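# Separate a phone from its case on the table

## Task

Remove the phone from its case and set both down on the table with a gap of at least a finger's width between them. They must stay that way without the robot holding them; at the end, release everything and move the grippers away.

## Robot and tools

Robot: two arms, left_arm and right_arm, each ending in a parallel two-finger gripper with a wrist camera. Bases in the scene frame: left_arm at (+0.043, +0.283, 0) m, right_arm at (+0.036, -0.363, 0) m, both turned almost not at all about z. Scene frame: origin on the table top midway between the arms, +x out over the table, +z up, left_arm on the +y side. The arm names are labels only and do not match left or right in a picture.

Gripper frame: the fingers extend along the gripper's +z axis and close along its y axis. The reported end_effector_position is the point between the finger pads, about 1 cm short of the tips. A downward-pointing gripper therefore has its +z toward -z of the scene.

The 16-number row (used by every moving call): numbers 1 to 8 are left_arm, 9 to 16 are right_arm. Per arm: x, y, z (absolute target position of the pinch point, metres, scene frame), then qw, qx, qy, qz (absolute target orientation, w first, scene frame), then opening. Opening runs from -1 (closed) to +1 (fully open, 0.094 m between fingers). Both arms must always be filled in, even if one should not move. To keep an arm still, resend the exact position and quaternion from the last result before it was meant to rest; to keep an orientation steady across calls, repeat your own commanded quaternion, since the reported one drifts.

Tools:
- execute_actions {"actions": [...], "pictures": bool}. An empty list just reports the state. One action {"rows": [[16 numbers], ...], "steps": n} with up to 15 rows and n up to 15 control steps of 1/30 s; each row is one step and the final row repeats to fill n (default 15). A wait {"steps": n} (n up to 300) sends nothing and counts from the previous result, so your thinking time is included. A rejected call moves nothing. Each row is a pose to go to, not an offset; a target more than 0.6 m from the arm's last reported position along any gripper axis is refused.
- move {"target": [16 numbers], "speed": m/s}. Drives each gripper in a straight line to its absolute pose; both arms finish together, in 0.5 to 10 s (stopping short if longer). speed is 0.002 to 0.5, default 0.25; rotation rate is capped at twice that in rad/s. Opening is applied at the start. Paths do not avoid obstacles or the other arm. Result adds a move: line (done, off_target, moving, held, fault) and each gripper's distance from its target; limits=paced means the pose was clipped, limits=held means steps were blocked, after which the arm may lurch fast.
- wait {"seconds": 0 to 10}: lets time pass, sends nothing.
- zoom_image {"camera": cam_high | cam_left_wrist | cam_right_wrist, "region": [x0, y0, x1, y1]}: pixel box (top-left origin, max 504 by 504) of that camera's last 504x504 image.
- read_manual {"section": "licences"}: licence texts only.
- finished_scene {"scene": number}: ends and grades the current scene; irreversible. Replying with no tool call also ends things.

Motion behaviour: each control step, the command is clipped to within 70 mm and 16 degrees of the measured pose, then solved by damped IK with position favoured over orientation. After an action the arm continues only to its last clipped pose, so long moves need follow-up calls; check the result. Grippers lag, can stray, and often end a centimetre or more low. Printed positions get less accurate at long reach. Joint limits (rad): waist -2.618 to 3.054, shoulder 0 to 3.142, elbow 0 to 3.142, wrist pitch -1.571 to 1.571, wrist yaw -1.571 to 1.571, wrist roll -2.094 to 2.094; elbows cannot fully straighten.

Result lines: state per arm (position, quaternion), grip_measured (finger opening on the command scale; last Joint positions entry is the opening in metres, each reading off by up to about 1 mm), joint torques (offset and noisy), Hand target (where the controller now drives each gripper), "pose unreachable" and HELD (clearance check altered or blocked that step), FAULT and MOTOR HOT / OVER-TEMPERATURE lines.

Gripping: to hold, command an opening below grip_measured; about 0.03 below holds firmly, less holds gently. Pads push up to about 50-62 N, less on very thin parts, with a spike at first contact.

Avoid: knocking any rigid object off the table (fails the task), dropping or slamming things, hard or fast contact (faster moves and targets far beyond contact press harder), arms colliding or pressing on each other, and long loaded holds that heat motors (warning at 75 C, 10 s stop at 90 C, arm goes limp at 100 C). Loose objects may occasionally get a small push from outside. Finish with both objects resting on their own, grippers open and withdrawn, then call finished_scene.

Each tool is called after "Emit:" as name([rows], argument=value, ...), one row to a line, values as JSON.

## Session

Emit:
execute_actions(actions=[])

Scene clock: 0.00 s of 4200.00 s.
left_arm: end_effector_position=(+0.3397, +0.0658, +0.3217) grip_measured=+1.000 end_effector_quat_wxyz=(+0.501, -0.501, +0.667, -0.231) | right_arm: end_effector_position=(+0.6572, -0.5321, +0.2563) grip_measured=+1.000 end_effector_quat_wxyz=(+0.672, +0.023, +0.738, +0.050)
Joint positions: left_arm=[-1.09   1.512  1.545 -1.024 -1.084 -2.009  0.094] | right_arm=[-0.351  2.144  1.66   0.384 -0.422  0.065  0.094]
Joint velocities: left_arm=[-0.002 -0.027 -0.046  0.037 -0.022  0.051  0.   ] | right_arm=[ 0.002 -0.002 -0.007  0.022 -0.022 -0.037  0.   ]
Joint torques (N m, as the arm reports them, + toward a larger angle): no reading
Motor temperatures (°C, as the motors report them): left_arm=[28 31 28 30 29 29] | right_arm=[27 29 29 29 27 30]
Hand target (left_arm): +0.339, +0.070, +0.327; +0.507, -0.499, +0.665, -0.229
Hand target (right_arm): +0.656, -0.532, +0.267; +0.679, +0.020, +0.733, +0.048

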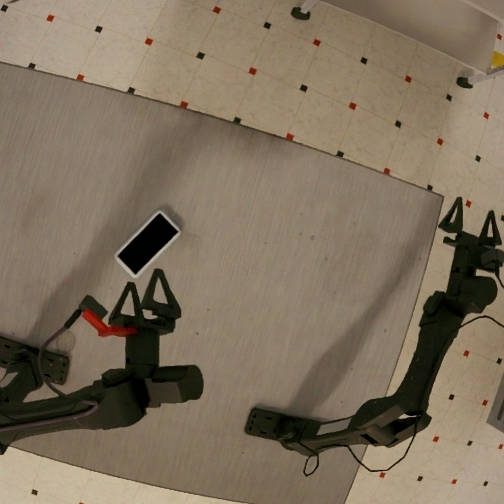

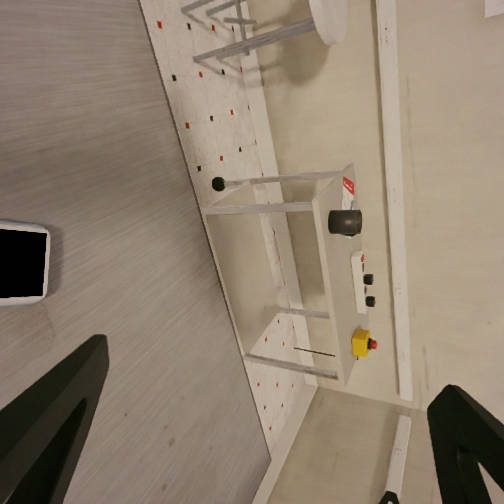

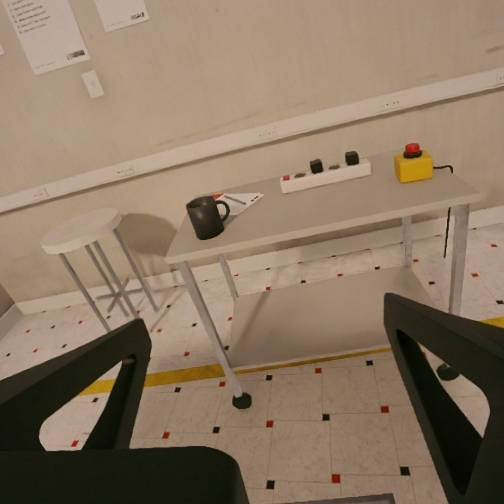

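Emit:
zoom_image(camera="cam_high", region=[90, 190, 210, 300])

Emit:
zoom_image(camera="cam_left_wrist", region=[0, 190, 120, 330])

Region (90, 190, 210, 300) of cam_high's 504x504 image, scaled by 4.200, with more detail than that image has; it fills the top 462 rows of this view, and the rest is white.

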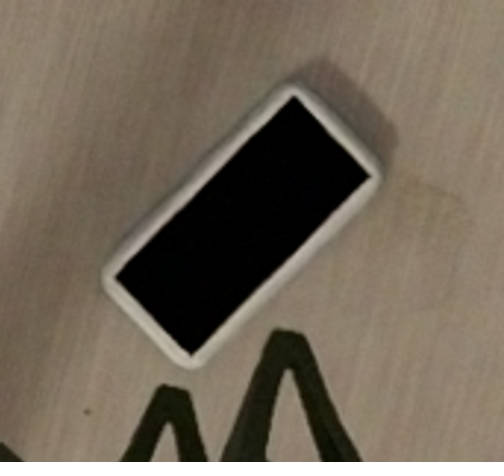

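Region (0, 190, 120, 330) of cam_left_wrist's 504x504 image, scaled by 3.600, with more detail than that image has; it fills the left 432 columns of this view, and the rest is white.

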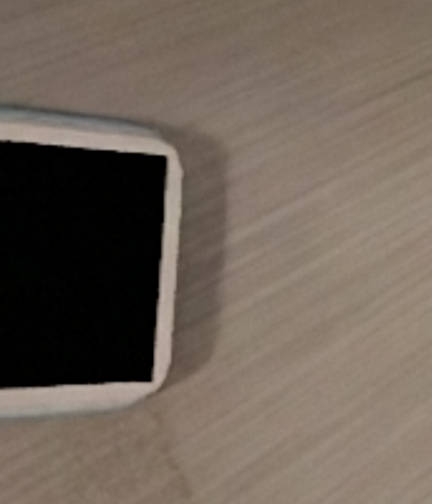

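Emit:
move(target=[0.33,0.12,0.17,0.2,0.245,0.948,-0.05,1,0.35,-0.45,0.25,0.679,0.02,0.733,0.048,1])

Scene clock: 11.07 s of 4200.00 s.
left_arm: end_effector_position=(+0.3280, +0.1208, +0.1644) grip_measured=+1.000 end_effector_quat_wxyz=(+0.204, +0.248, +0.946, -0.051) | right_arm: end_effector_position=(+0.3537, -0.4557, +0.2586) grip_measured=+1.000 end_effector_quat_wxyz=(+0.682, +0.022, +0.729, +0.052)
Joint positions: left_arm=[-0.538  1.394  1.203 -0.955 -0.009 -0.009  0.094] | right_arm=[-0.6    0.897  0.461  0.352 -0.674  0.054  0.094]
Joint velocities: left_arm=[-0.007 -0.012 -0.007 -0.037 -0.051 -0.037  0.   ] | right_arm=[-0.007 -0.012 -0.002 -0.037 -0.007 -0.066  0.   ]
Joint torques (N m, as the arm reports them, + toward a larger angle): left_arm=[ 0.79 -5.05  8.99  1.21  0.1   0.12] | right_arm=[-0.8  -2.26  7.    1.78 -0.13 -0.03]
Motor temperatures (°C, as the motors report them): left_arm=[28 31 29 31 30 29] | right_arm=[27 31 30 31 27 30]
Hand target (left_arm): +0.331, +0.121, +0.169; +0.202, +0.248, +0.946, -0.053
Hand target (right_arm): +0.349, -0.455, +0.255; +0.680, +0.022, +0.731, +0.050
Off the commanded pose (left_arm): 0.006 m, 1 deg.
Off the commanded pose (right_arm): 0.011 m, 1 deg.
After step 90, 3.87 s passed at rest.
move: off_target (right_arm)

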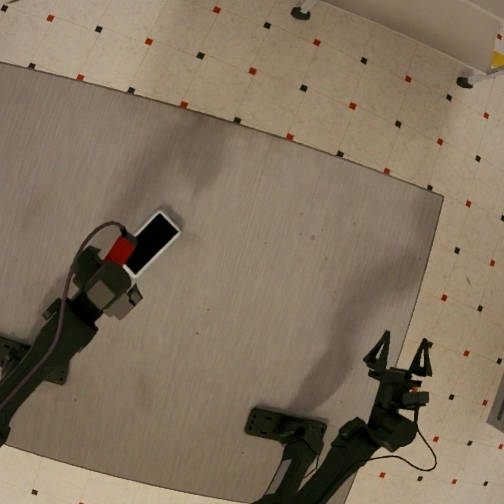

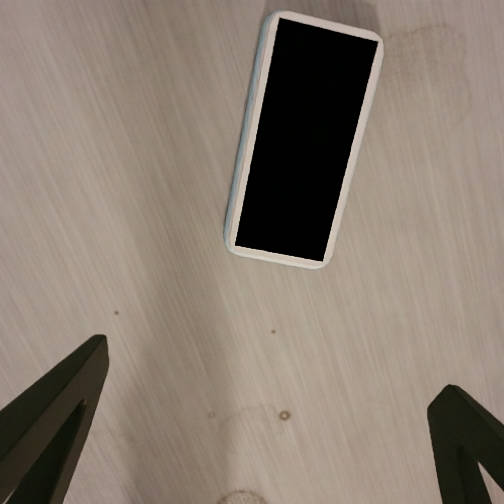

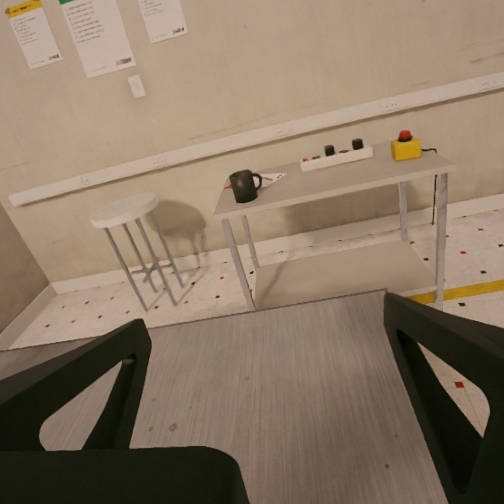

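Emit:
move(target=[0.33,0.14,0.06,0.397,0.31,0.852,-0.145,1,0.35,-0.455,0.255,0.679,0.02,0.733,0.048,1])

Emit:
zoom_image(camera="cam_left_wrist", region=[100, 100, 420, 400])

Scene clock: 18.43 s of 4200.00 s.
left_arm: end_effector_position=(+0.3323, +0.1385, +0.0692) grip_measured=+1.000 end_effector_quat_wxyz=(+0.404, +0.308, +0.850, -0.139) | right_arm: end_effector_position=(+0.3536, -0.4555, +0.2570) grip_measured=+1.000 end_effector_quat_wxyz=(+0.680, +0.020, +0.731, +0.051)
Joint positions: left_arm=[-0.325  1.207  0.394  0.092  0.281  0.255  0.094] | right_arm=[-0.6    0.897  0.461  0.345 -0.675  0.045  0.094]
Joint velocities: left_arm=[-0.022  0.007 -0.017 -0.095  0.081  0.051  0.   ] | right_arm=[-0.007  0.002 -0.002 -0.022 -0.022  0.051  0.   ]
Joint torques (N m, as the arm reports them, + toward a larger angle): left_arm=[ 0.95 -2.07  4.64  2.25  0.23  0.14] | right_arm=[-0.34 -1.99  7.38  1.77 -0.06 -0.03]
Motor temperatures (°C, as the motors report them): left_arm=[28 31 30 32 30 29] | right_arm=[27 30 30 32 27 30]
Hand target (left_arm): +0.330, +0.141, +0.060; +0.398, +0.308, +0.852, -0.142
Hand target (right_arm): +0.350, -0.455, +0.255; +0.679, +0.020, +0.733, +0.048
Off the commanded pose (left_arm): 0.010 m, 1 deg.
Off the commanded pose (right_arm): 0.004 m, 0 deg.
After step 90, 2.50 s passed at rest.
move: done

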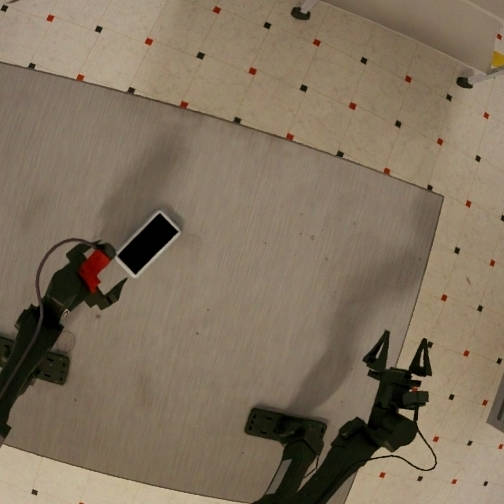

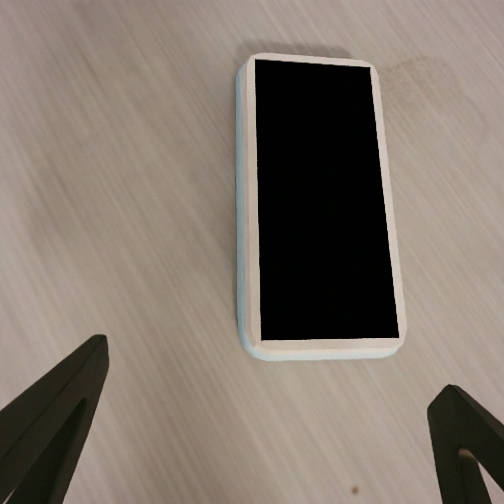

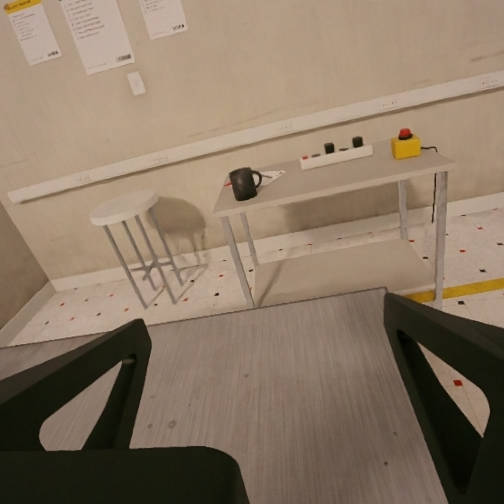

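Region (100, 100, 420, 400) of cam_left_wrist's 504x504 image, scaled by 1.575, with more detail than that image has; it fills the top 472 rows of this view, and the rest is white.

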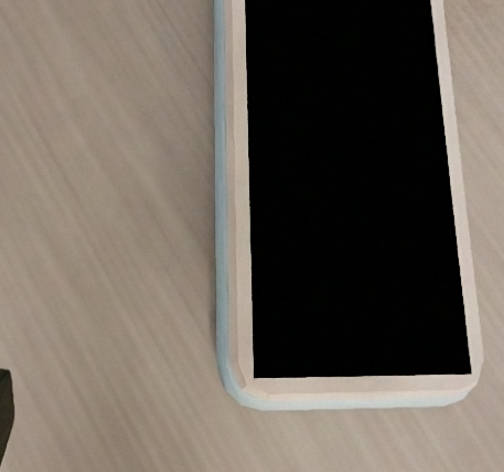

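Emit:
move(target=[0.39,0.057,0.075,0,0.342,0.94,0,1,0.35,-0.455,0.255,0.679,0.02,0.733,0.048,1])

Scene clock: 26.93 s of 4200.00 s.
left_arm: end_effector_position=(+0.3881, +0.0593, +0.0700) grip_measured=+1.000 end_effector_quat_wxyz=(-0.001, +0.345, +0.939, -0.009) | right_arm: end_effector_position=(+0.3536, -0.4555, +0.2570) grip_measured=+1.000 end_effector_quat_wxyz=(+0.680, +0.020, +0.731, +0.051)
Joint positions: left_arm=[-0.582  2.128  1.791 -1.232  0.019  0.136  0.094] | right_arm=[-0.6    0.897  0.461  0.345 -0.675  0.045  0.094]
Joint velocities: left_arm=[-0.002 -0.002  0.012  0.022 -0.037 -0.007  0.   ] | right_arm=[ 0.002 -0.012  0.012  0.007 -0.007 -0.066  0.   ]
Joint torques (N m, as the arm reports them, + toward a larger angle): left_arm=[ -0.65 -12.45   8.31   0.41  -0.04  -0.01] | right_arm=[-0.37 -1.96  7.39  1.78 -0.06 -0.03]
Motor temperatures (°C, as the motors report them): left_arm=[28 32 30 32 30 29] | right_arm=[27 30 30 32 27 30]
Hand target (left_arm): +0.389, +0.056, +0.073; -0.000, +0.346, +0.938, -0.004
Hand target (right_arm): +0.350, -0.455, +0.255; +0.679, +0.020, +0.733, +0.048
Off the commanded pose (left_arm): 0.006 m, 1 deg.
Off the commanded pose (right_arm): 0.004 m, 0 deg.
After step 90, 2.97 s passed at rest.
move: done

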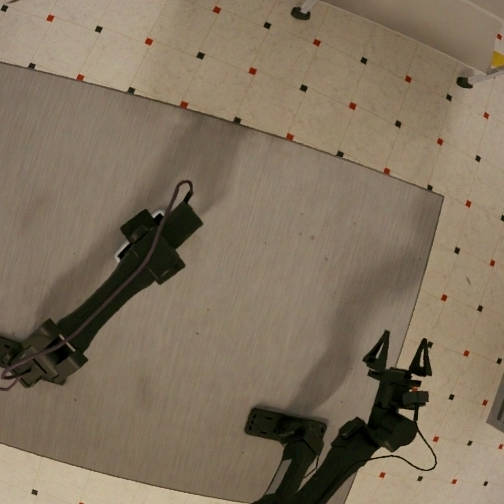

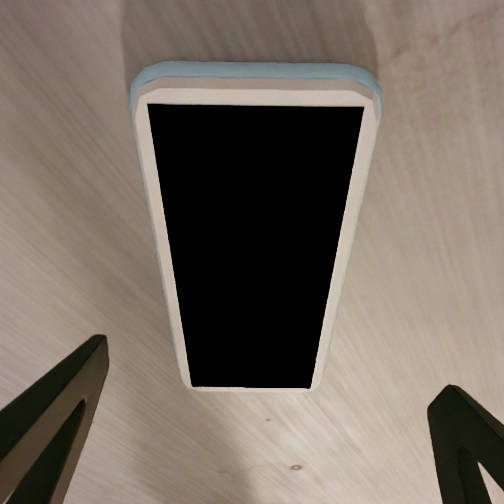

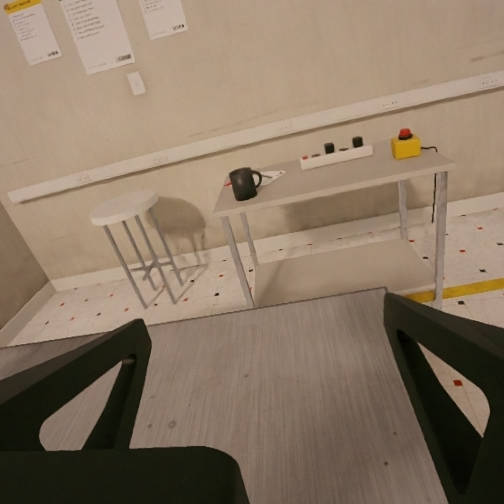

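Emit:
move(target=[0.405,0.047,0.045,0,0.342,0.94,0,1,0.35,-0.455,0.255,0.679,0.02,0.733,0.048,1], speed=0.08)

Scene clock: 32.33 s of 4200.00 s.
left_arm: end_effector_position=(+0.3946, +0.0567, +0.0399) grip_measured=+1.000 end_effector_quat_wxyz=(-0.024, +0.339, +0.940, -0.000) | right_arm: end_effector_position=(+0.3536, -0.4555, +0.2570) grip_measured=+1.000 end_effector_quat_wxyz=(+0.680, +0.020, +0.731, +0.051)
Joint positions: left_arm=[-0.582  2.225  1.825 -1.217  0.011  0.124  0.094] | right_arm=[-0.6    0.897  0.461  0.345 -0.675  0.045  0.094]
Joint velocities: left_arm=[ 0.007  0.012 -0.002  0.037  0.007 -0.022  0.   ] | right_arm=[-0.012 -0.012 -0.012 -0.037  0.022  0.022  0.   ]
Joint torques (N m, as the arm reports them, + toward a larger angle): left_arm=[ -0.85 -13.78   8.05   0.69  -0.09   0.  ] | right_arm=[-0.35 -1.95  7.4   1.77 -0.06 -0.03]
Motor temperatures (°C, as the motors report them): left_arm=[28 33 30 32 30 29] | right_arm=[27 30 30 32 27 30]
Hand target (left_arm): +0.404, +0.047, +0.045; -0.000, +0.342, +0.940, -0.000
Hand target (right_arm): +0.350, -0.455, +0.255; +0.679, +0.020, +0.733, +0.048
Off the commanded pose (left_arm): 0.015 m, 3 deg.
Off the commanded pose (right_arm): 0.004 m, 0 deg.
After step 90, 1.50 s passed at rest.
move: off_target (left_arm)

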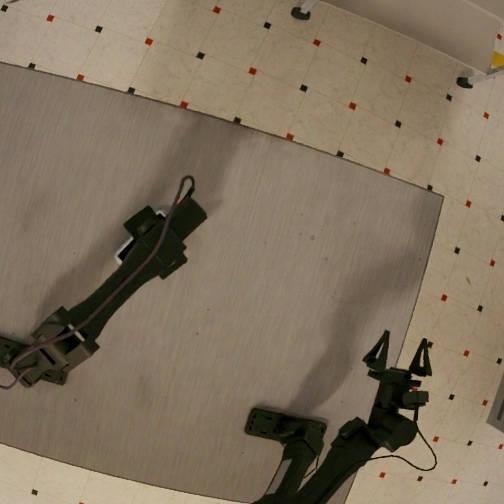

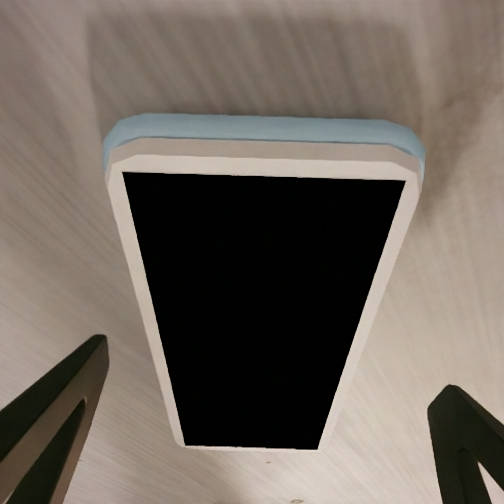

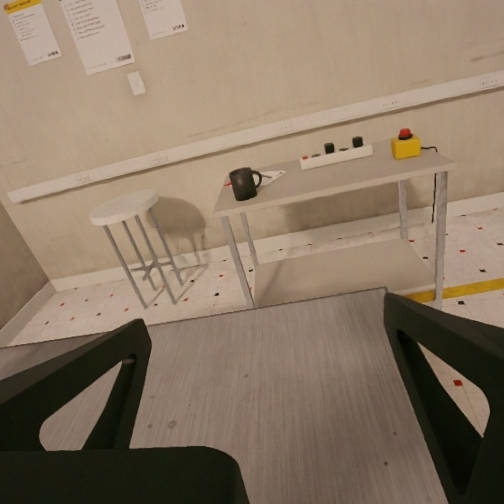

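Emit:
move(target=[0.406,0.052,0.034,0,0.342,0.94,0,0.6,0.35,-0.455,0.255,0.679,0.02,0.733,0.048,1], speed=0.03)

Scene clock: 36.70 s of 4200.00 s.
left_arm: end_effector_position=(+0.4030, +0.0517, +0.0396) grip_measured=+0.603 end_effector_quat_wxyz=(-0.004, +0.339, +0.941, -0.004) | right_arm: end_effector_position=(+0.3536, -0.4555, +0.2570) grip_measured=+1.000 end_effector_quat_wxyz=(+0.680, +0.020, +0.731, +0.051)
Joint positions: left_arm=[-0.582  2.225  1.825 -1.178  0.01   0.123  0.075] | right_arm=[-0.6    0.897  0.461  0.345 -0.675  0.045  0.094]
Joint velocities: left_arm=[ 0.007  0.002 -0.007 -0.066 -0.022  0.022  0.   ] | right_arm=[ 0.007 -0.002  0.012 -0.037  0.081 -0.051  0.   ]
Joint torques (N m, as the arm reports them, + toward a larger angle): left_arm=[ -0.15 -13.56   5.     0.73  -0.06   0.1 ] | right_arm=[-0.37 -1.96  7.4   1.77 -0.06 -0.03]
Motor temperatures (°C, as the motors report them): left_arm=[28 34 30 32 30 29] | right_arm=[27 29 30 33 27 30]
Hand target (left_arm): +0.406, +0.052, +0.034; -0.000, +0.342, +0.940, +0.000
Hand target (right_arm): +0.350, -0.455, +0.255; +0.679, +0.020, +0.733, +0.048
Off the commanded pose (left_arm): 0.006 m, 1 deg.
Off the commanded pose (right_arm): 0.004 m, 0 deg.
After step 90, 0.27 s passed at rest.
move: done

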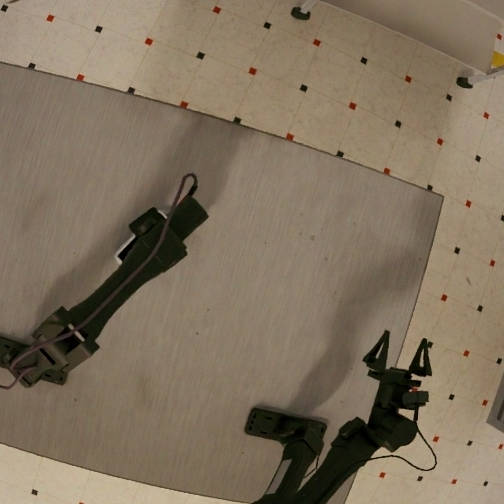

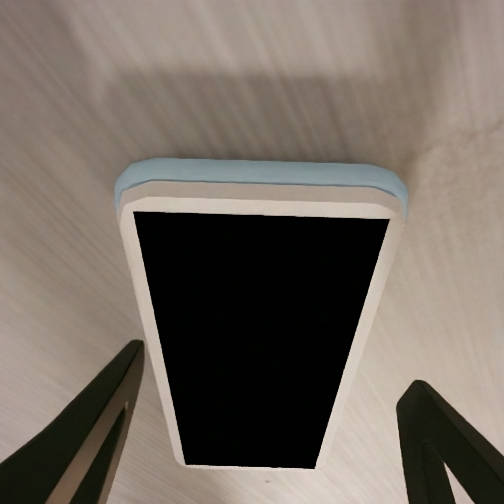

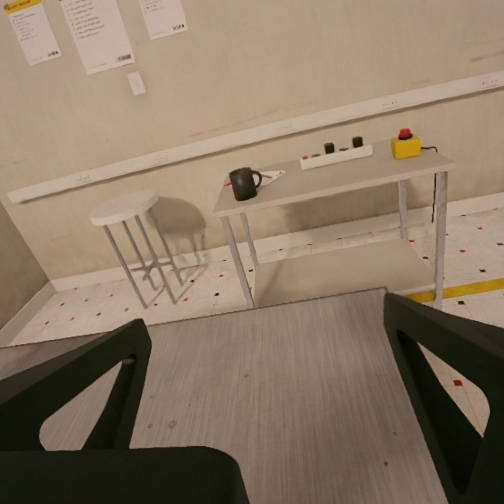

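Emit:
move(target=[0.411,0.058,0.022,0,0.342,0.94,0,0.8,0.35,-0.455,0.255,0.679,0.02,0.733,0.048,1], speed=0.03)

Scene clock: 45.07 s of 4200.00 s.
left_arm: end_effector_position=(+0.4083, +0.0533, +0.0342) grip_measured=+0.797 end_effector_quat_wxyz=(+0.004, +0.343, +0.939, -0.005) | right_arm: end_effector_position=(+0.3536, -0.4555, +0.2570) grip_measured=+1.000 end_effector_quat_wxyz=(+0.680, +0.020, +0.731, +0.051)
Joint positions: left_arm=[-0.572  2.225  1.803 -1.138  0.009  0.141  0.084] | right_arm=[-0.6    0.897  0.461  0.345 -0.675  0.045  0.094]
Joint velocities: left_arm=[ 0.002 -0.012  0.017 -0.037 -0.007 -0.007  0.   ] | right_arm=[ 0.012 -0.012 -0.007  0.037 -0.095 -0.066  0.   ]
Joint torques (N m, as the arm reports them, + toward a larger angle): left_arm=[  0.68 -12.36   4.86   0.83  -0.06   0.09] | right_arm=[-0.36 -1.97  7.39  1.77 -0.06 -0.03]
Motor temperatures (°C, as the motors report them): left_arm=[28 35 30 32 30 29] | right_arm=[27 29 30 33 27 30]
Hand target (left_arm): +0.411, +0.058, +0.022; -0.000, +0.342, +0.940, +0.000
Hand target (right_arm): +0.350, -0.455, +0.255; +0.679, +0.020, +0.733, +0.048
Off the commanded pose (left_arm): 0.013 m, 1 deg.
Off the commanded pose (right_arm): 0.004 m, 0 deg.
After step 90, 4.33 s passed at rest.
move: off_target (left_arm)

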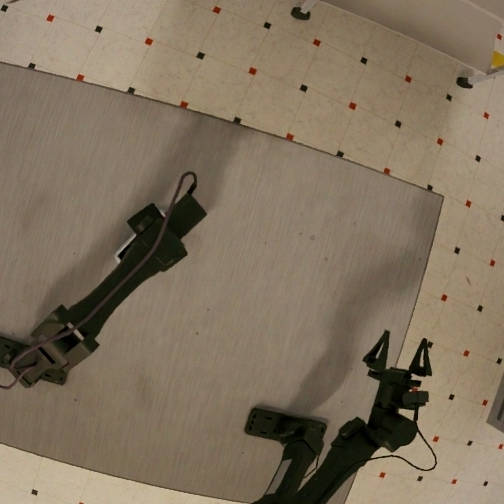

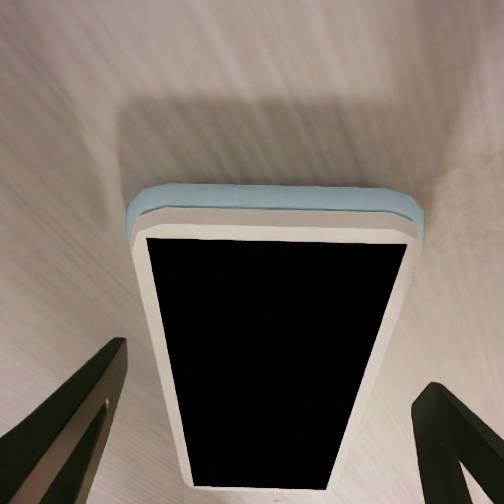

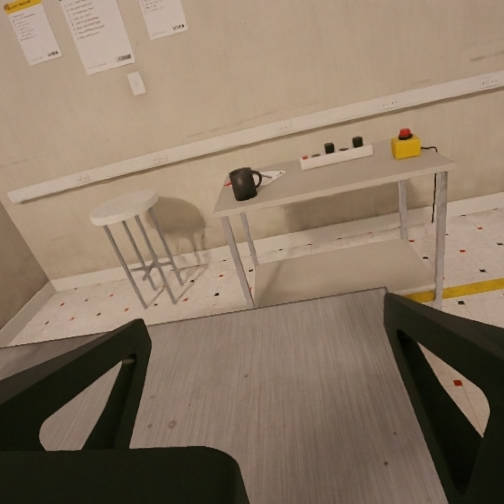

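Emit:
move(target=[0.403,0.064,0.016,0,0.342,0.94,0,0.8,0.35,-0.455,0.255,0.679,0.02,0.733,0.048,1], speed=0.03)

Scene clock: 53.73 s of 4200.00 s.
left_arm: end_effector_position=(+0.3974, +0.0603, +0.0152) grip_measured=+0.797 end_effector_quat_wxyz=(-0.012, +0.344, +0.939, -0.001) | right_arm: end_effector_position=(+0.3536, -0.4555, +0.2570) grip_measured=+1.000 end_effector_quat_wxyz=(+0.680, +0.020, +0.731, +0.051)
Joint positions: left_arm=[-0.572  2.225  1.726 -1.095  0.008  0.143  0.084] | right_arm=[-0.6    0.897  0.461  0.345 -0.675  0.045  0.094]
Joint velocities: left_arm=[-0.007 -0.002 -0.002 -0.022  0.051 -0.051  0.   ] | right_arm=[-0.007 -0.012 -0.007 -0.007 -0.037 -0.037  0.   ]
Joint torques (N m, as the arm reports them, + toward a larger angle): left_arm=[  0.92 -14.97   4.42   0.81  -0.04   0.11] | right_arm=[-0.35 -1.97  7.39  1.78 -0.06 -0.03]
Motor temperatures (°C, as the motors report them): left_arm=[28 36 30 31 30 29] | right_arm=[27 29 30 33 27 30]
Hand target (left_arm): +0.403, +0.064, +0.016; -0.000, +0.342, +0.940, -0.000
Hand target (right_arm): +0.350, -0.455, +0.255; +0.679, +0.020, +0.733, +0.048
Off the commanded pose (left_arm): 0.007 m, 1 deg.
Off the commanded pose (right_arm): 0.004 m, 0 deg.
After step 90, 4.67 s passed at rest.
move: done

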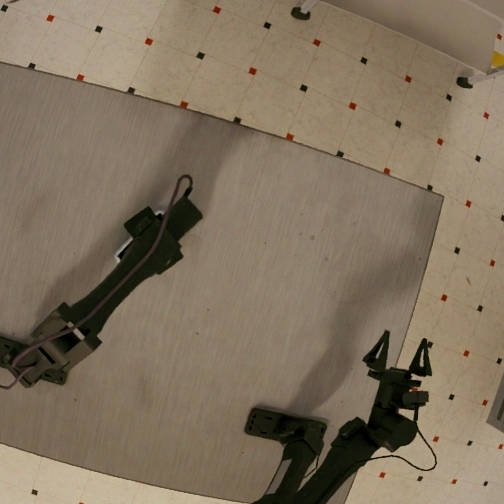

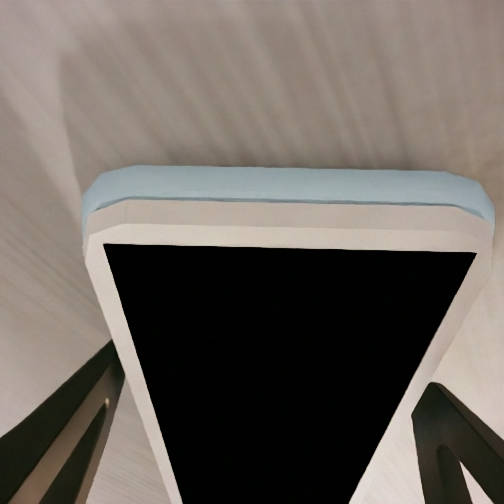

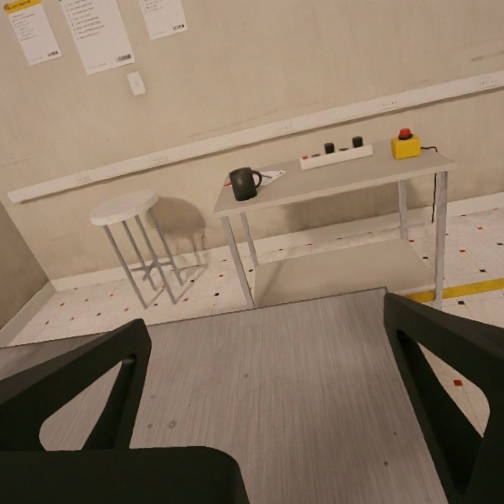

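Emit:
move(target=[0.4,0.062,0.03,0,0.342,0.94,0,0.85,0.35,-0.455,0.255,0.679,0.02,0.733,0.048,1], speed=0.02)

Scene clock: 57.40 s of 4200.00 s.
left_arm: end_effector_position=(+0.3976, +0.0602, +0.0152) grip_measured=+0.847 end_effector_quat_wxyz=(-0.012, +0.344, +0.939, -0.002) | right_arm: end_effector_position=(+0.3536, -0.4555, +0.2570) grip_measured=+1.000 end_effector_quat_wxyz=(+0.680, +0.020, +0.731, +0.051)
Joint positions: left_arm=[-0.572  2.225  1.726 -1.095  0.008  0.143  0.087] | right_arm=[-0.6    0.897  0.461  0.345 -0.675  0.045  0.094]
Joint velocities: left_arm=[ 0.002  0.022 -0.012 -0.007  0.037 -0.007  0.   ] | right_arm=[ 0.007 -0.002 -0.007  0.007 -0.022 -0.022  0.   ]
Joint torques (N m, as the arm reports them, + toward a larger angle): left_arm=[  0.22 -16.99   6.43   0.36  -0.05   0.03] | right_arm=[-0.38 -1.98  7.4   1.76 -0.06 -0.03]
Motor temperatures (°C, as the motors report them): left_arm=[28 37 30 31 30 29] | right_arm=[27 29 30 33 27 30]
Hand target (left_arm): +0.400, +0.062, +0.030; +0.000, +0.342, +0.940, +0.000
Hand target (right_arm): +0.350, -0.455, +0.255; +0.679, +0.020, +0.733, +0.048
Off the commanded pose (left_arm): 0.015 m, 1 deg.
Off the commanded pose (right_arm): 0.004 m, 0 deg.
move: off_target (left_arm)

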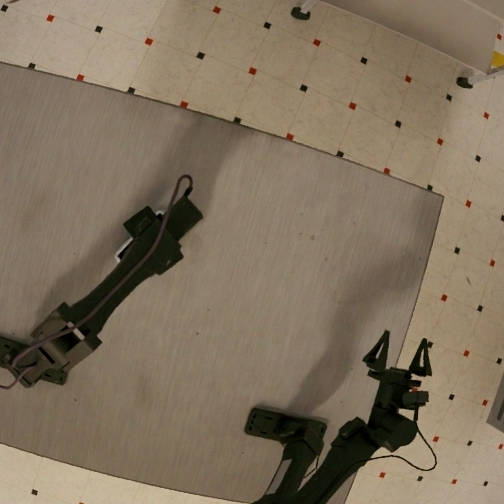

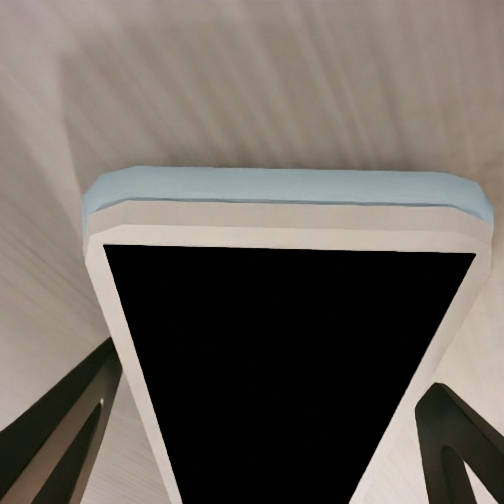

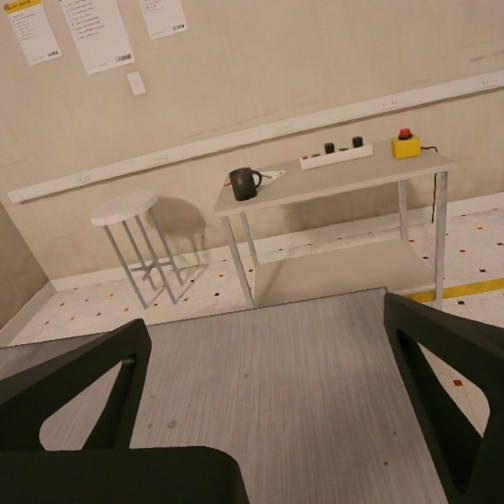

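Emit:
move(target=[0.4,0.062,0.036,0,0.342,0.94,0,0.85,0.35,-0.455,0.255,0.679,0.02,0.733,0.048,1], speed=0.02)

Scene clock: 62.07 s of 4200.00 s.
left_arm: end_effector_position=(+0.3943, +0.0623, +0.0153) grip_measured=+0.847 end_effector_quat_wxyz=(-0.020, +0.344, +0.939, +0.000) | right_arm: end_effector_position=(+0.3536, -0.4555, +0.2570) grip_measured=+1.000 end_effector_quat_wxyz=(+0.680, +0.020, +0.731, +0.051)
Joint positions: left_arm=[-0.572  2.225  1.726 -1.11   0.008  0.143  0.087] | right_arm=[-0.6    0.897  0.461  0.345 -0.675  0.045  0.094]
Joint velocities: left_arm=[ 0.007  0.002  0.002 -0.037 -0.007 -0.051  0.   ] | right_arm=[ 0.007 -0.002  0.007  0.022  0.022  0.037  0.   ]
Joint torques (N m, as the arm reports them, + toward a larger angle): left_arm=[  0.25 -17.29   7.19   0.33  -0.08   0.04] | right_arm=[-0.35 -1.98  7.39  1.78 -0.06 -0.02]
Motor temperatures (°C, as the motors report them): left_arm=[28 38 30 31 30 29] | right_arm=[27 29 31 33 27 30]
Hand target (left_arm): +0.400, +0.062, +0.036; -0.000, +0.342, +0.940, +0.000
Hand target (right_arm): +0.350, -0.455, +0.255; +0.679, +0.020, +0.733, +0.048
Off the commanded pose (left_arm): 0.021 m, 2 deg.
Off the commanded pose (right_arm): 0.004 m, 0 deg.
After step 90, 0.40 s passed at rest.
move: off_target (left_arm)

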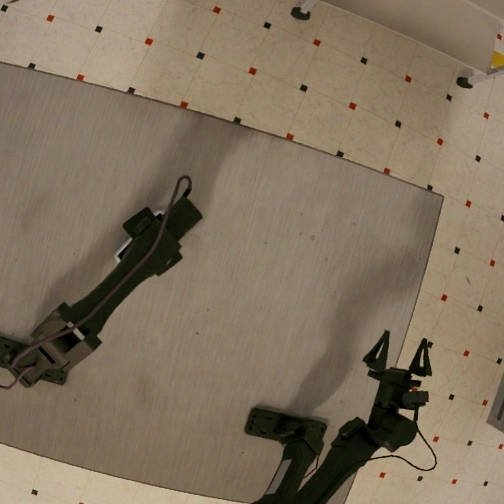

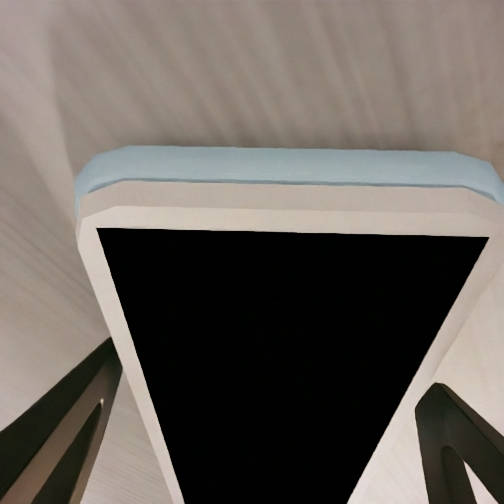

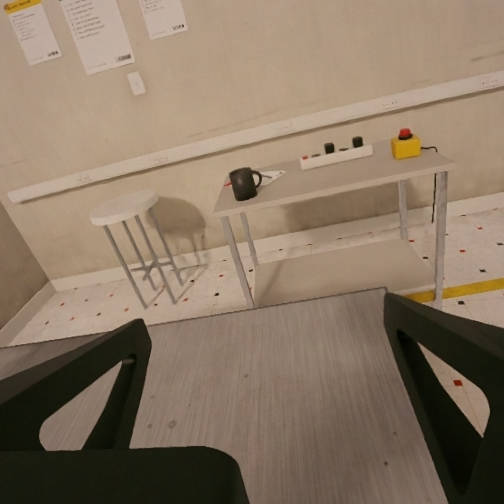

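Emit:
move(target=[0.4,0.06,0.08,0,0.342,0.94,0,0.9,0.35,-0.455,0.255,0.679,0.02,0.733,0.048,1], speed=0.1)

Emit:
move(target=[0.4,0.06,0.027,0,0.342,0.94,0,0.9,0.35,-0.455,0.255,0.679,0.02,0.733,0.048,1], speed=0.06)

Scene clock: 66.73 s of 4200.00 s.
left_arm: end_effector_position=(+0.3966, +0.0608, +0.0636) grip_measured=+0.897 end_effector_quat_wxyz=(-0.015, +0.344, +0.939, -0.001) | right_arm: end_effector_position=(+0.3536, -0.4555, +0.2570) grip_measured=+1.000 end_effector_quat_wxyz=(+0.680, +0.020, +0.731, +0.051)
Joint positions: left_arm=[-0.572  2.192  1.866 -1.275  0.008  0.143  0.089] | right_arm=[-0.6    0.897  0.461  0.345 -0.675  0.045  0.094]
Joint velocities: left_arm=[-0.002 -0.017  0.002 -0.022 -0.007 -0.007  0.   ] | right_arm=[ 0.012 -0.007 -0.007  0.007 -0.051 -0.051  0.   ]
Joint torques (N m, as the arm reports them, + toward a larger angle): left_arm=[ -0.12 -15.92   7.97   0.33  -0.03   0.03] | right_arm=[-0.34 -1.95  7.38  1.78 -0.05 -0.04]
Motor temperatures (°C, as the motors report them): left_arm=[28 39 30 31 30 29] | right_arm=[27 29 31 34 27 30]
Hand target (left_arm): +0.400, +0.060, +0.080; +0.000, +0.342, +0.940, +0.000
Hand target (right_arm): +0.350, -0.455, +0.255; +0.679, +0.020, +0.733, +0.048
Off the commanded pose (left_arm): 0.017 m, 2 deg.
Off the commanded pose (right_arm): 0.004 m, 0 deg.
After step 90, 0.47 s passed at rest.
move: off_target (left_arm)

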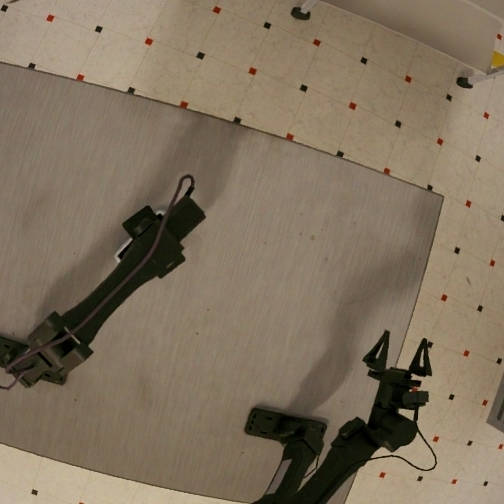

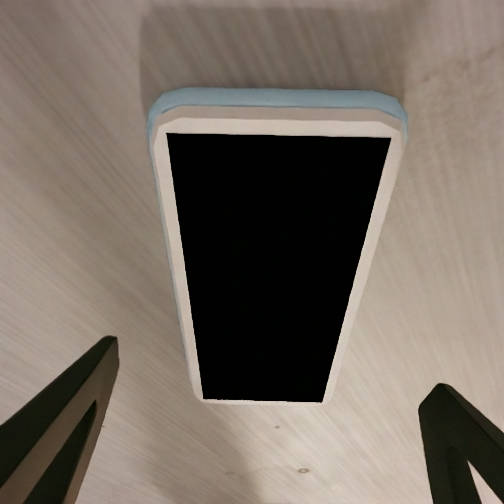

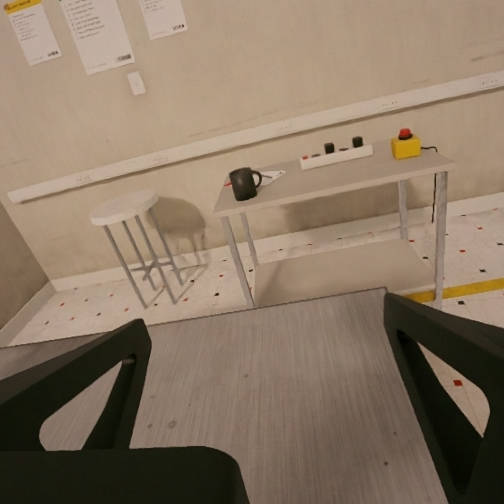

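Scene clock: 67.87 s of 4200.00 s.
left_arm: end_effector_position=(+0.3988, +0.0594, +0.0338) grip_measured=+0.897 end_effector_quat_wxyz=(-0.002, +0.344, +0.939, -0.004) | right_arm: end_effector_position=(+0.3536, -0.4555, +0.2570) grip_measured=+1.000 end_effector_quat_wxyz=(+0.680, +0.020, +0.731, +0.051)
Joint positions: left_arm=[-0.572  2.192  1.747 -1.128  0.008  0.143  0.089] | right_arm=[-0.6    0.897  0.461  0.345 -0.675  0.045  0.094]
Joint velocities: left_arm=[ 0.012 -0.007 -0.017 -0.037 -0.051 -0.037 -0.001] | right_arm=[ 0.007 -0.032  0.007  0.007 -0.022 -0.022  0.   ]
Joint torques (N m, as the arm reports them, + toward a larger angle): left_arm=[ -0.05 -13.29   4.52   0.77  -0.08  -0.06] | right_arm=[-0.33 -1.98  7.38  1.77 -0.06 -0.02]
Motor temperatures (°C, as the motors report them): left_arm=[28 39 30 31 30 29] | right_arm=[27 29 31 34 27 30]
Hand target (left_arm): +0.400, +0.060, +0.027; -0.000, +0.342, +0.940, +0.000
Hand target (right_arm): +0.350, -0.455, +0.255; +0.679, +0.020, +0.733, +0.048
Off the commanded pose (left_arm): 0.007 m, 1 deg.
Off the commanded pose (right_arm): 0.004 m, 0 deg.
move: done

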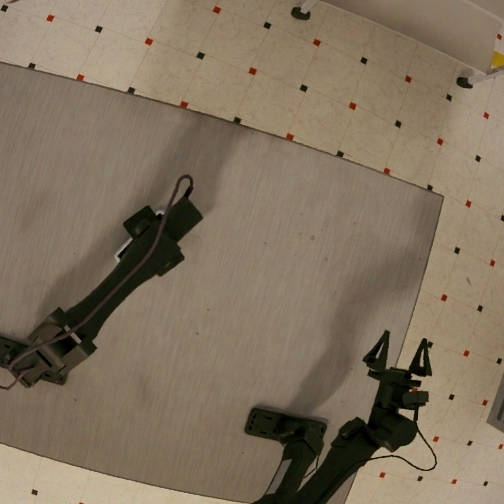

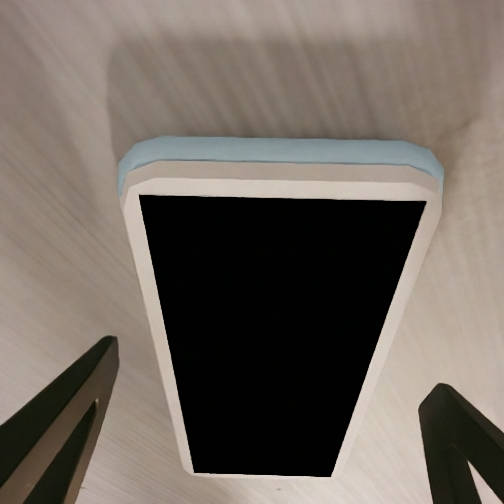

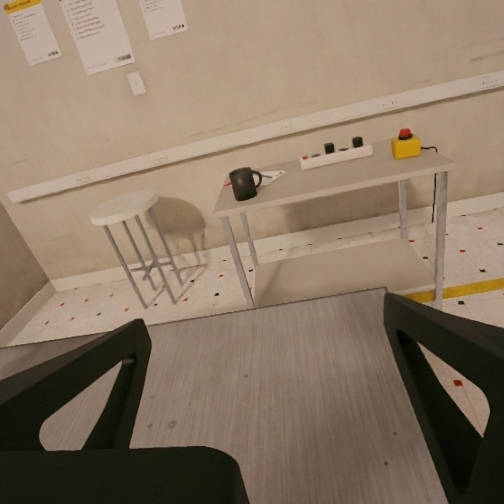

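Emit:
move(target=[0.397,0.0625,0.02,0,0.342,0.94,0,0.9,0.35,-0.455,0.255,0.679,0.02,0.733,0.048,1], speed=0.03)

Scene clock: 70.67 s of 4200.00 s.
left_arm: end_effector_position=(+0.3946, +0.0621, +0.0236) grip_measured=+0.897 end_effector_quat_wxyz=(-0.007, +0.344, +0.939, -0.003) | right_arm: end_effector_position=(+0.3536, -0.4555, +0.2570) grip_measured=+1.000 end_effector_quat_wxyz=(+0.680, +0.020, +0.731, +0.051)
Joint positions: left_arm=[-0.572  2.192  1.706 -1.097  0.008  0.143  0.089] | right_arm=[-0.6    0.897  0.461  0.345 -0.675  0.045  0.094]
Joint velocities: left_arm=[-0.002 -0.002 -0.007  0.007  0.037  0.037  0.   ] | right_arm=[ 0.007 -0.012 -0.002  0.007  0.007  0.007  0.   ]
Joint torques (N m, as the arm reports them, + toward a larger angle): left_arm=[  0.09 -13.8    4.56   0.77  -0.07   0.01] | right_arm=[-0.37 -1.98  7.39  1.78 -0.06 -0.03]
Motor temperatures (°C, as the motors report them): left_arm=[28 39 30 31 30 29] | right_arm=[27 29 31 34 27 30]
Hand target (left_arm): +0.397, +0.063, +0.020; -0.000, +0.342, +0.940, +0.000
Hand target (right_arm): +0.350, -0.455, +0.255; +0.679, +0.020, +0.733, +0.048
Off the commanded pose (left_arm): 0.004 m, 1 deg.
Off the commanded pose (right_arm): 0.004 m, 0 deg.
move: done

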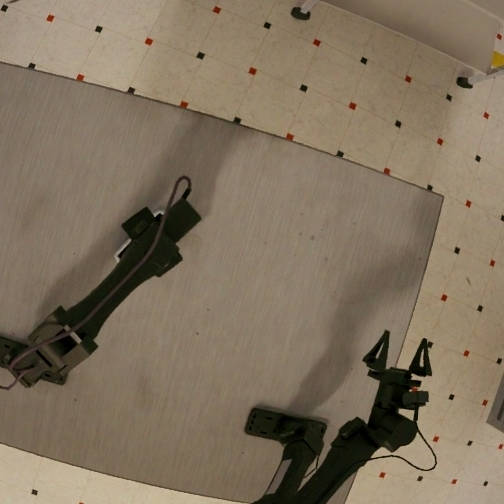

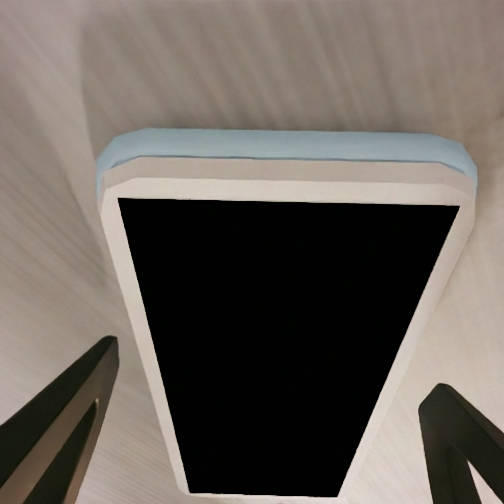

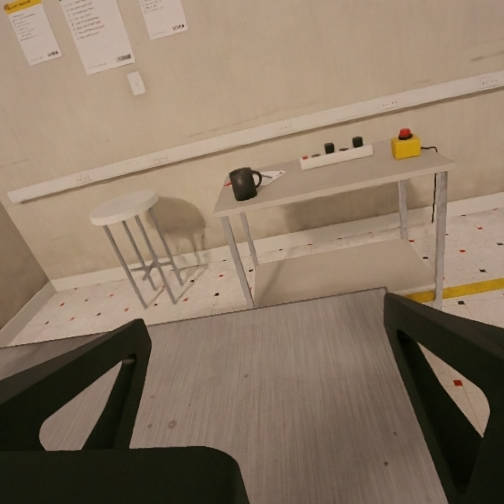

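Emit:
move(target=[0.3946,0.0621,0.027,-0.007,0.344,0.939,-0.003,0.42,0.35,-0.455,0.255,0.679,0.02,0.733,0.048,1], speed=0.01)

Scene clock: 76.47 s of 4200.00 s.
left_arm: end_effector_position=(+0.3955, +0.0618, +0.0236) grip_measured=+0.463 end_effector_quat_wxyz=(-0.005, +0.344, +0.939, -0.003) | right_arm: end_effector_position=(+0.3536, -0.4555, +0.2570) grip_measured=+1.000 end_effector_quat_wxyz=(+0.680, +0.020, +0.731, +0.051)
Joint positions: left_arm=[-0.572  2.192  1.706 -1.093  0.007  0.143  0.069] | right_arm=[-0.6    0.897  0.461  0.345 -0.675  0.045  0.094]
Joint velocities: left_arm=[ 0.017  0.007 -0.007 -0.051  0.007  0.037 -0.   ] | right_arm=[ 0.007 -0.002 -0.002  0.022  0.037 -0.007  0.   ]
Joint torques (N m, as the arm reports them, + toward a larger angle): left_arm=[  0.08 -14.01   6.37   0.4    0.03   0.05] | right_arm=[-0.33 -1.97  7.4   1.77 -0.07 -0.03]
Motor temperatures (°C, as the motors report them): left_arm=[28 38 30 31 30 29] | right_arm=[27 29 31 34 27 30]
Hand target (left_arm): +0.395, +0.062, +0.027; -0.007, +0.344, +0.939, -0.003
Hand target (right_arm): +0.350, -0.455, +0.255; +0.679, +0.020, +0.733, +0.048
Off the commanded pose (left_arm): 0.004 m, 0 deg.
Off the commanded pose (right_arm): 0.004 m, 0 deg.
After step 90, 2.10 s passed at rest.
move: done

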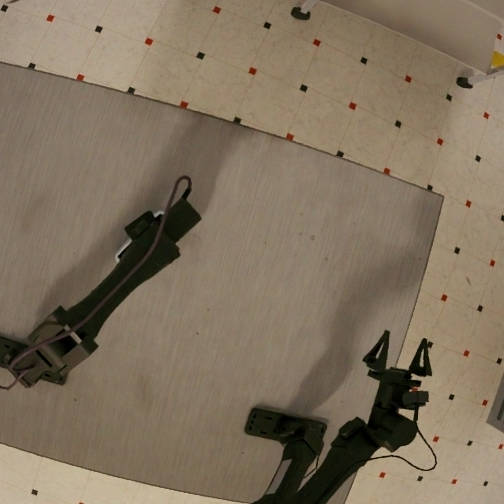

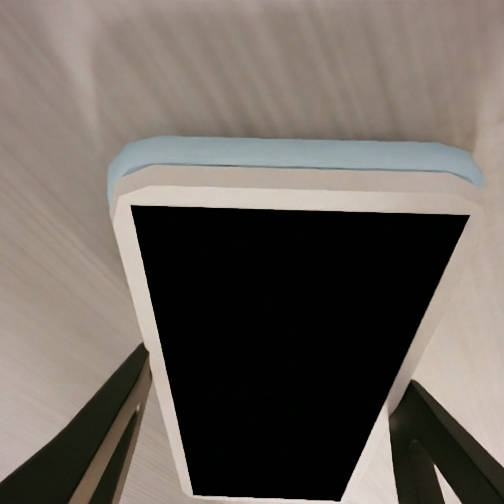

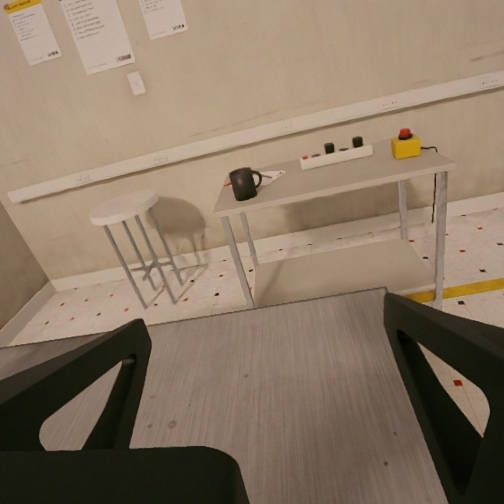

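Emit:
move(target=[0.3955,0.062,0.07,-0.005,0.344,0.939,-0.003,0.42,0.35,-0.455,0.255,0.679,0.02,0.733,0.048,1], speed=0.04)

Scene clock: 80.33 s of 4200.00 s.
left_arm: end_effector_position=(+0.3906, +0.0648, +0.0478) grip_measured=+0.463 end_effector_quat_wxyz=(-0.026, +0.344, +0.939, +0.002) | right_arm: end_effector_position=(+0.3536, -0.4555, +0.2570) grip_measured=+1.000 end_effector_quat_wxyz=(+0.680, +0.020, +0.731, +0.051)
Joint positions: left_arm=[-0.572  2.192  1.802 -1.232  0.007  0.143  0.069] | right_arm=[-0.6    0.897  0.461  0.345 -0.675  0.045  0.094]
Joint velocities: left_arm=[ 0.002  0.002 -0.007 -0.051 -0.037 -0.007  0.001] | right_arm=[-0.002  0.002  0.012 -0.007  0.007  0.051  0.   ]
Joint torques (N m, as the arm reports them, + toward a larger angle): left_arm=[  0.01 -16.91   8.56   0.24   0.03   0.05] | right_arm=[-0.38 -1.99  7.39  1.78 -0.05 -0.03]
Motor temperatures (°C, as the motors report them): left_arm=[28 39 30 31 30 29] | right_arm=[27 29 31 34 27 30]
Hand target (left_arm): +0.395, +0.062, +0.070; -0.005, +0.344, +0.939, -0.003
Hand target (right_arm): +0.350, -0.455, +0.255; +0.679, +0.020, +0.733, +0.048
Off the commanded pose (left_arm): 0.023 m, 2 deg.
Off the commanded pose (right_arm): 0.004 m, 0 deg.
move: off_target (left_arm)

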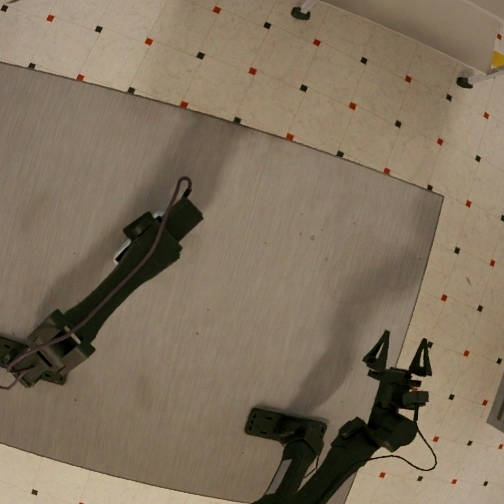

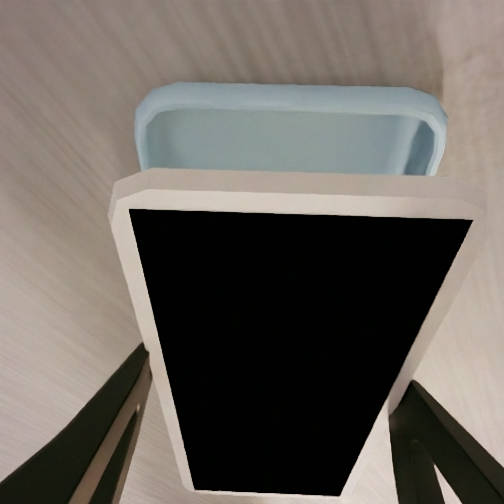

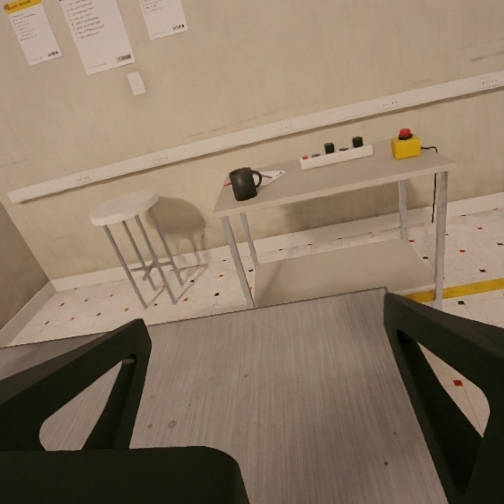

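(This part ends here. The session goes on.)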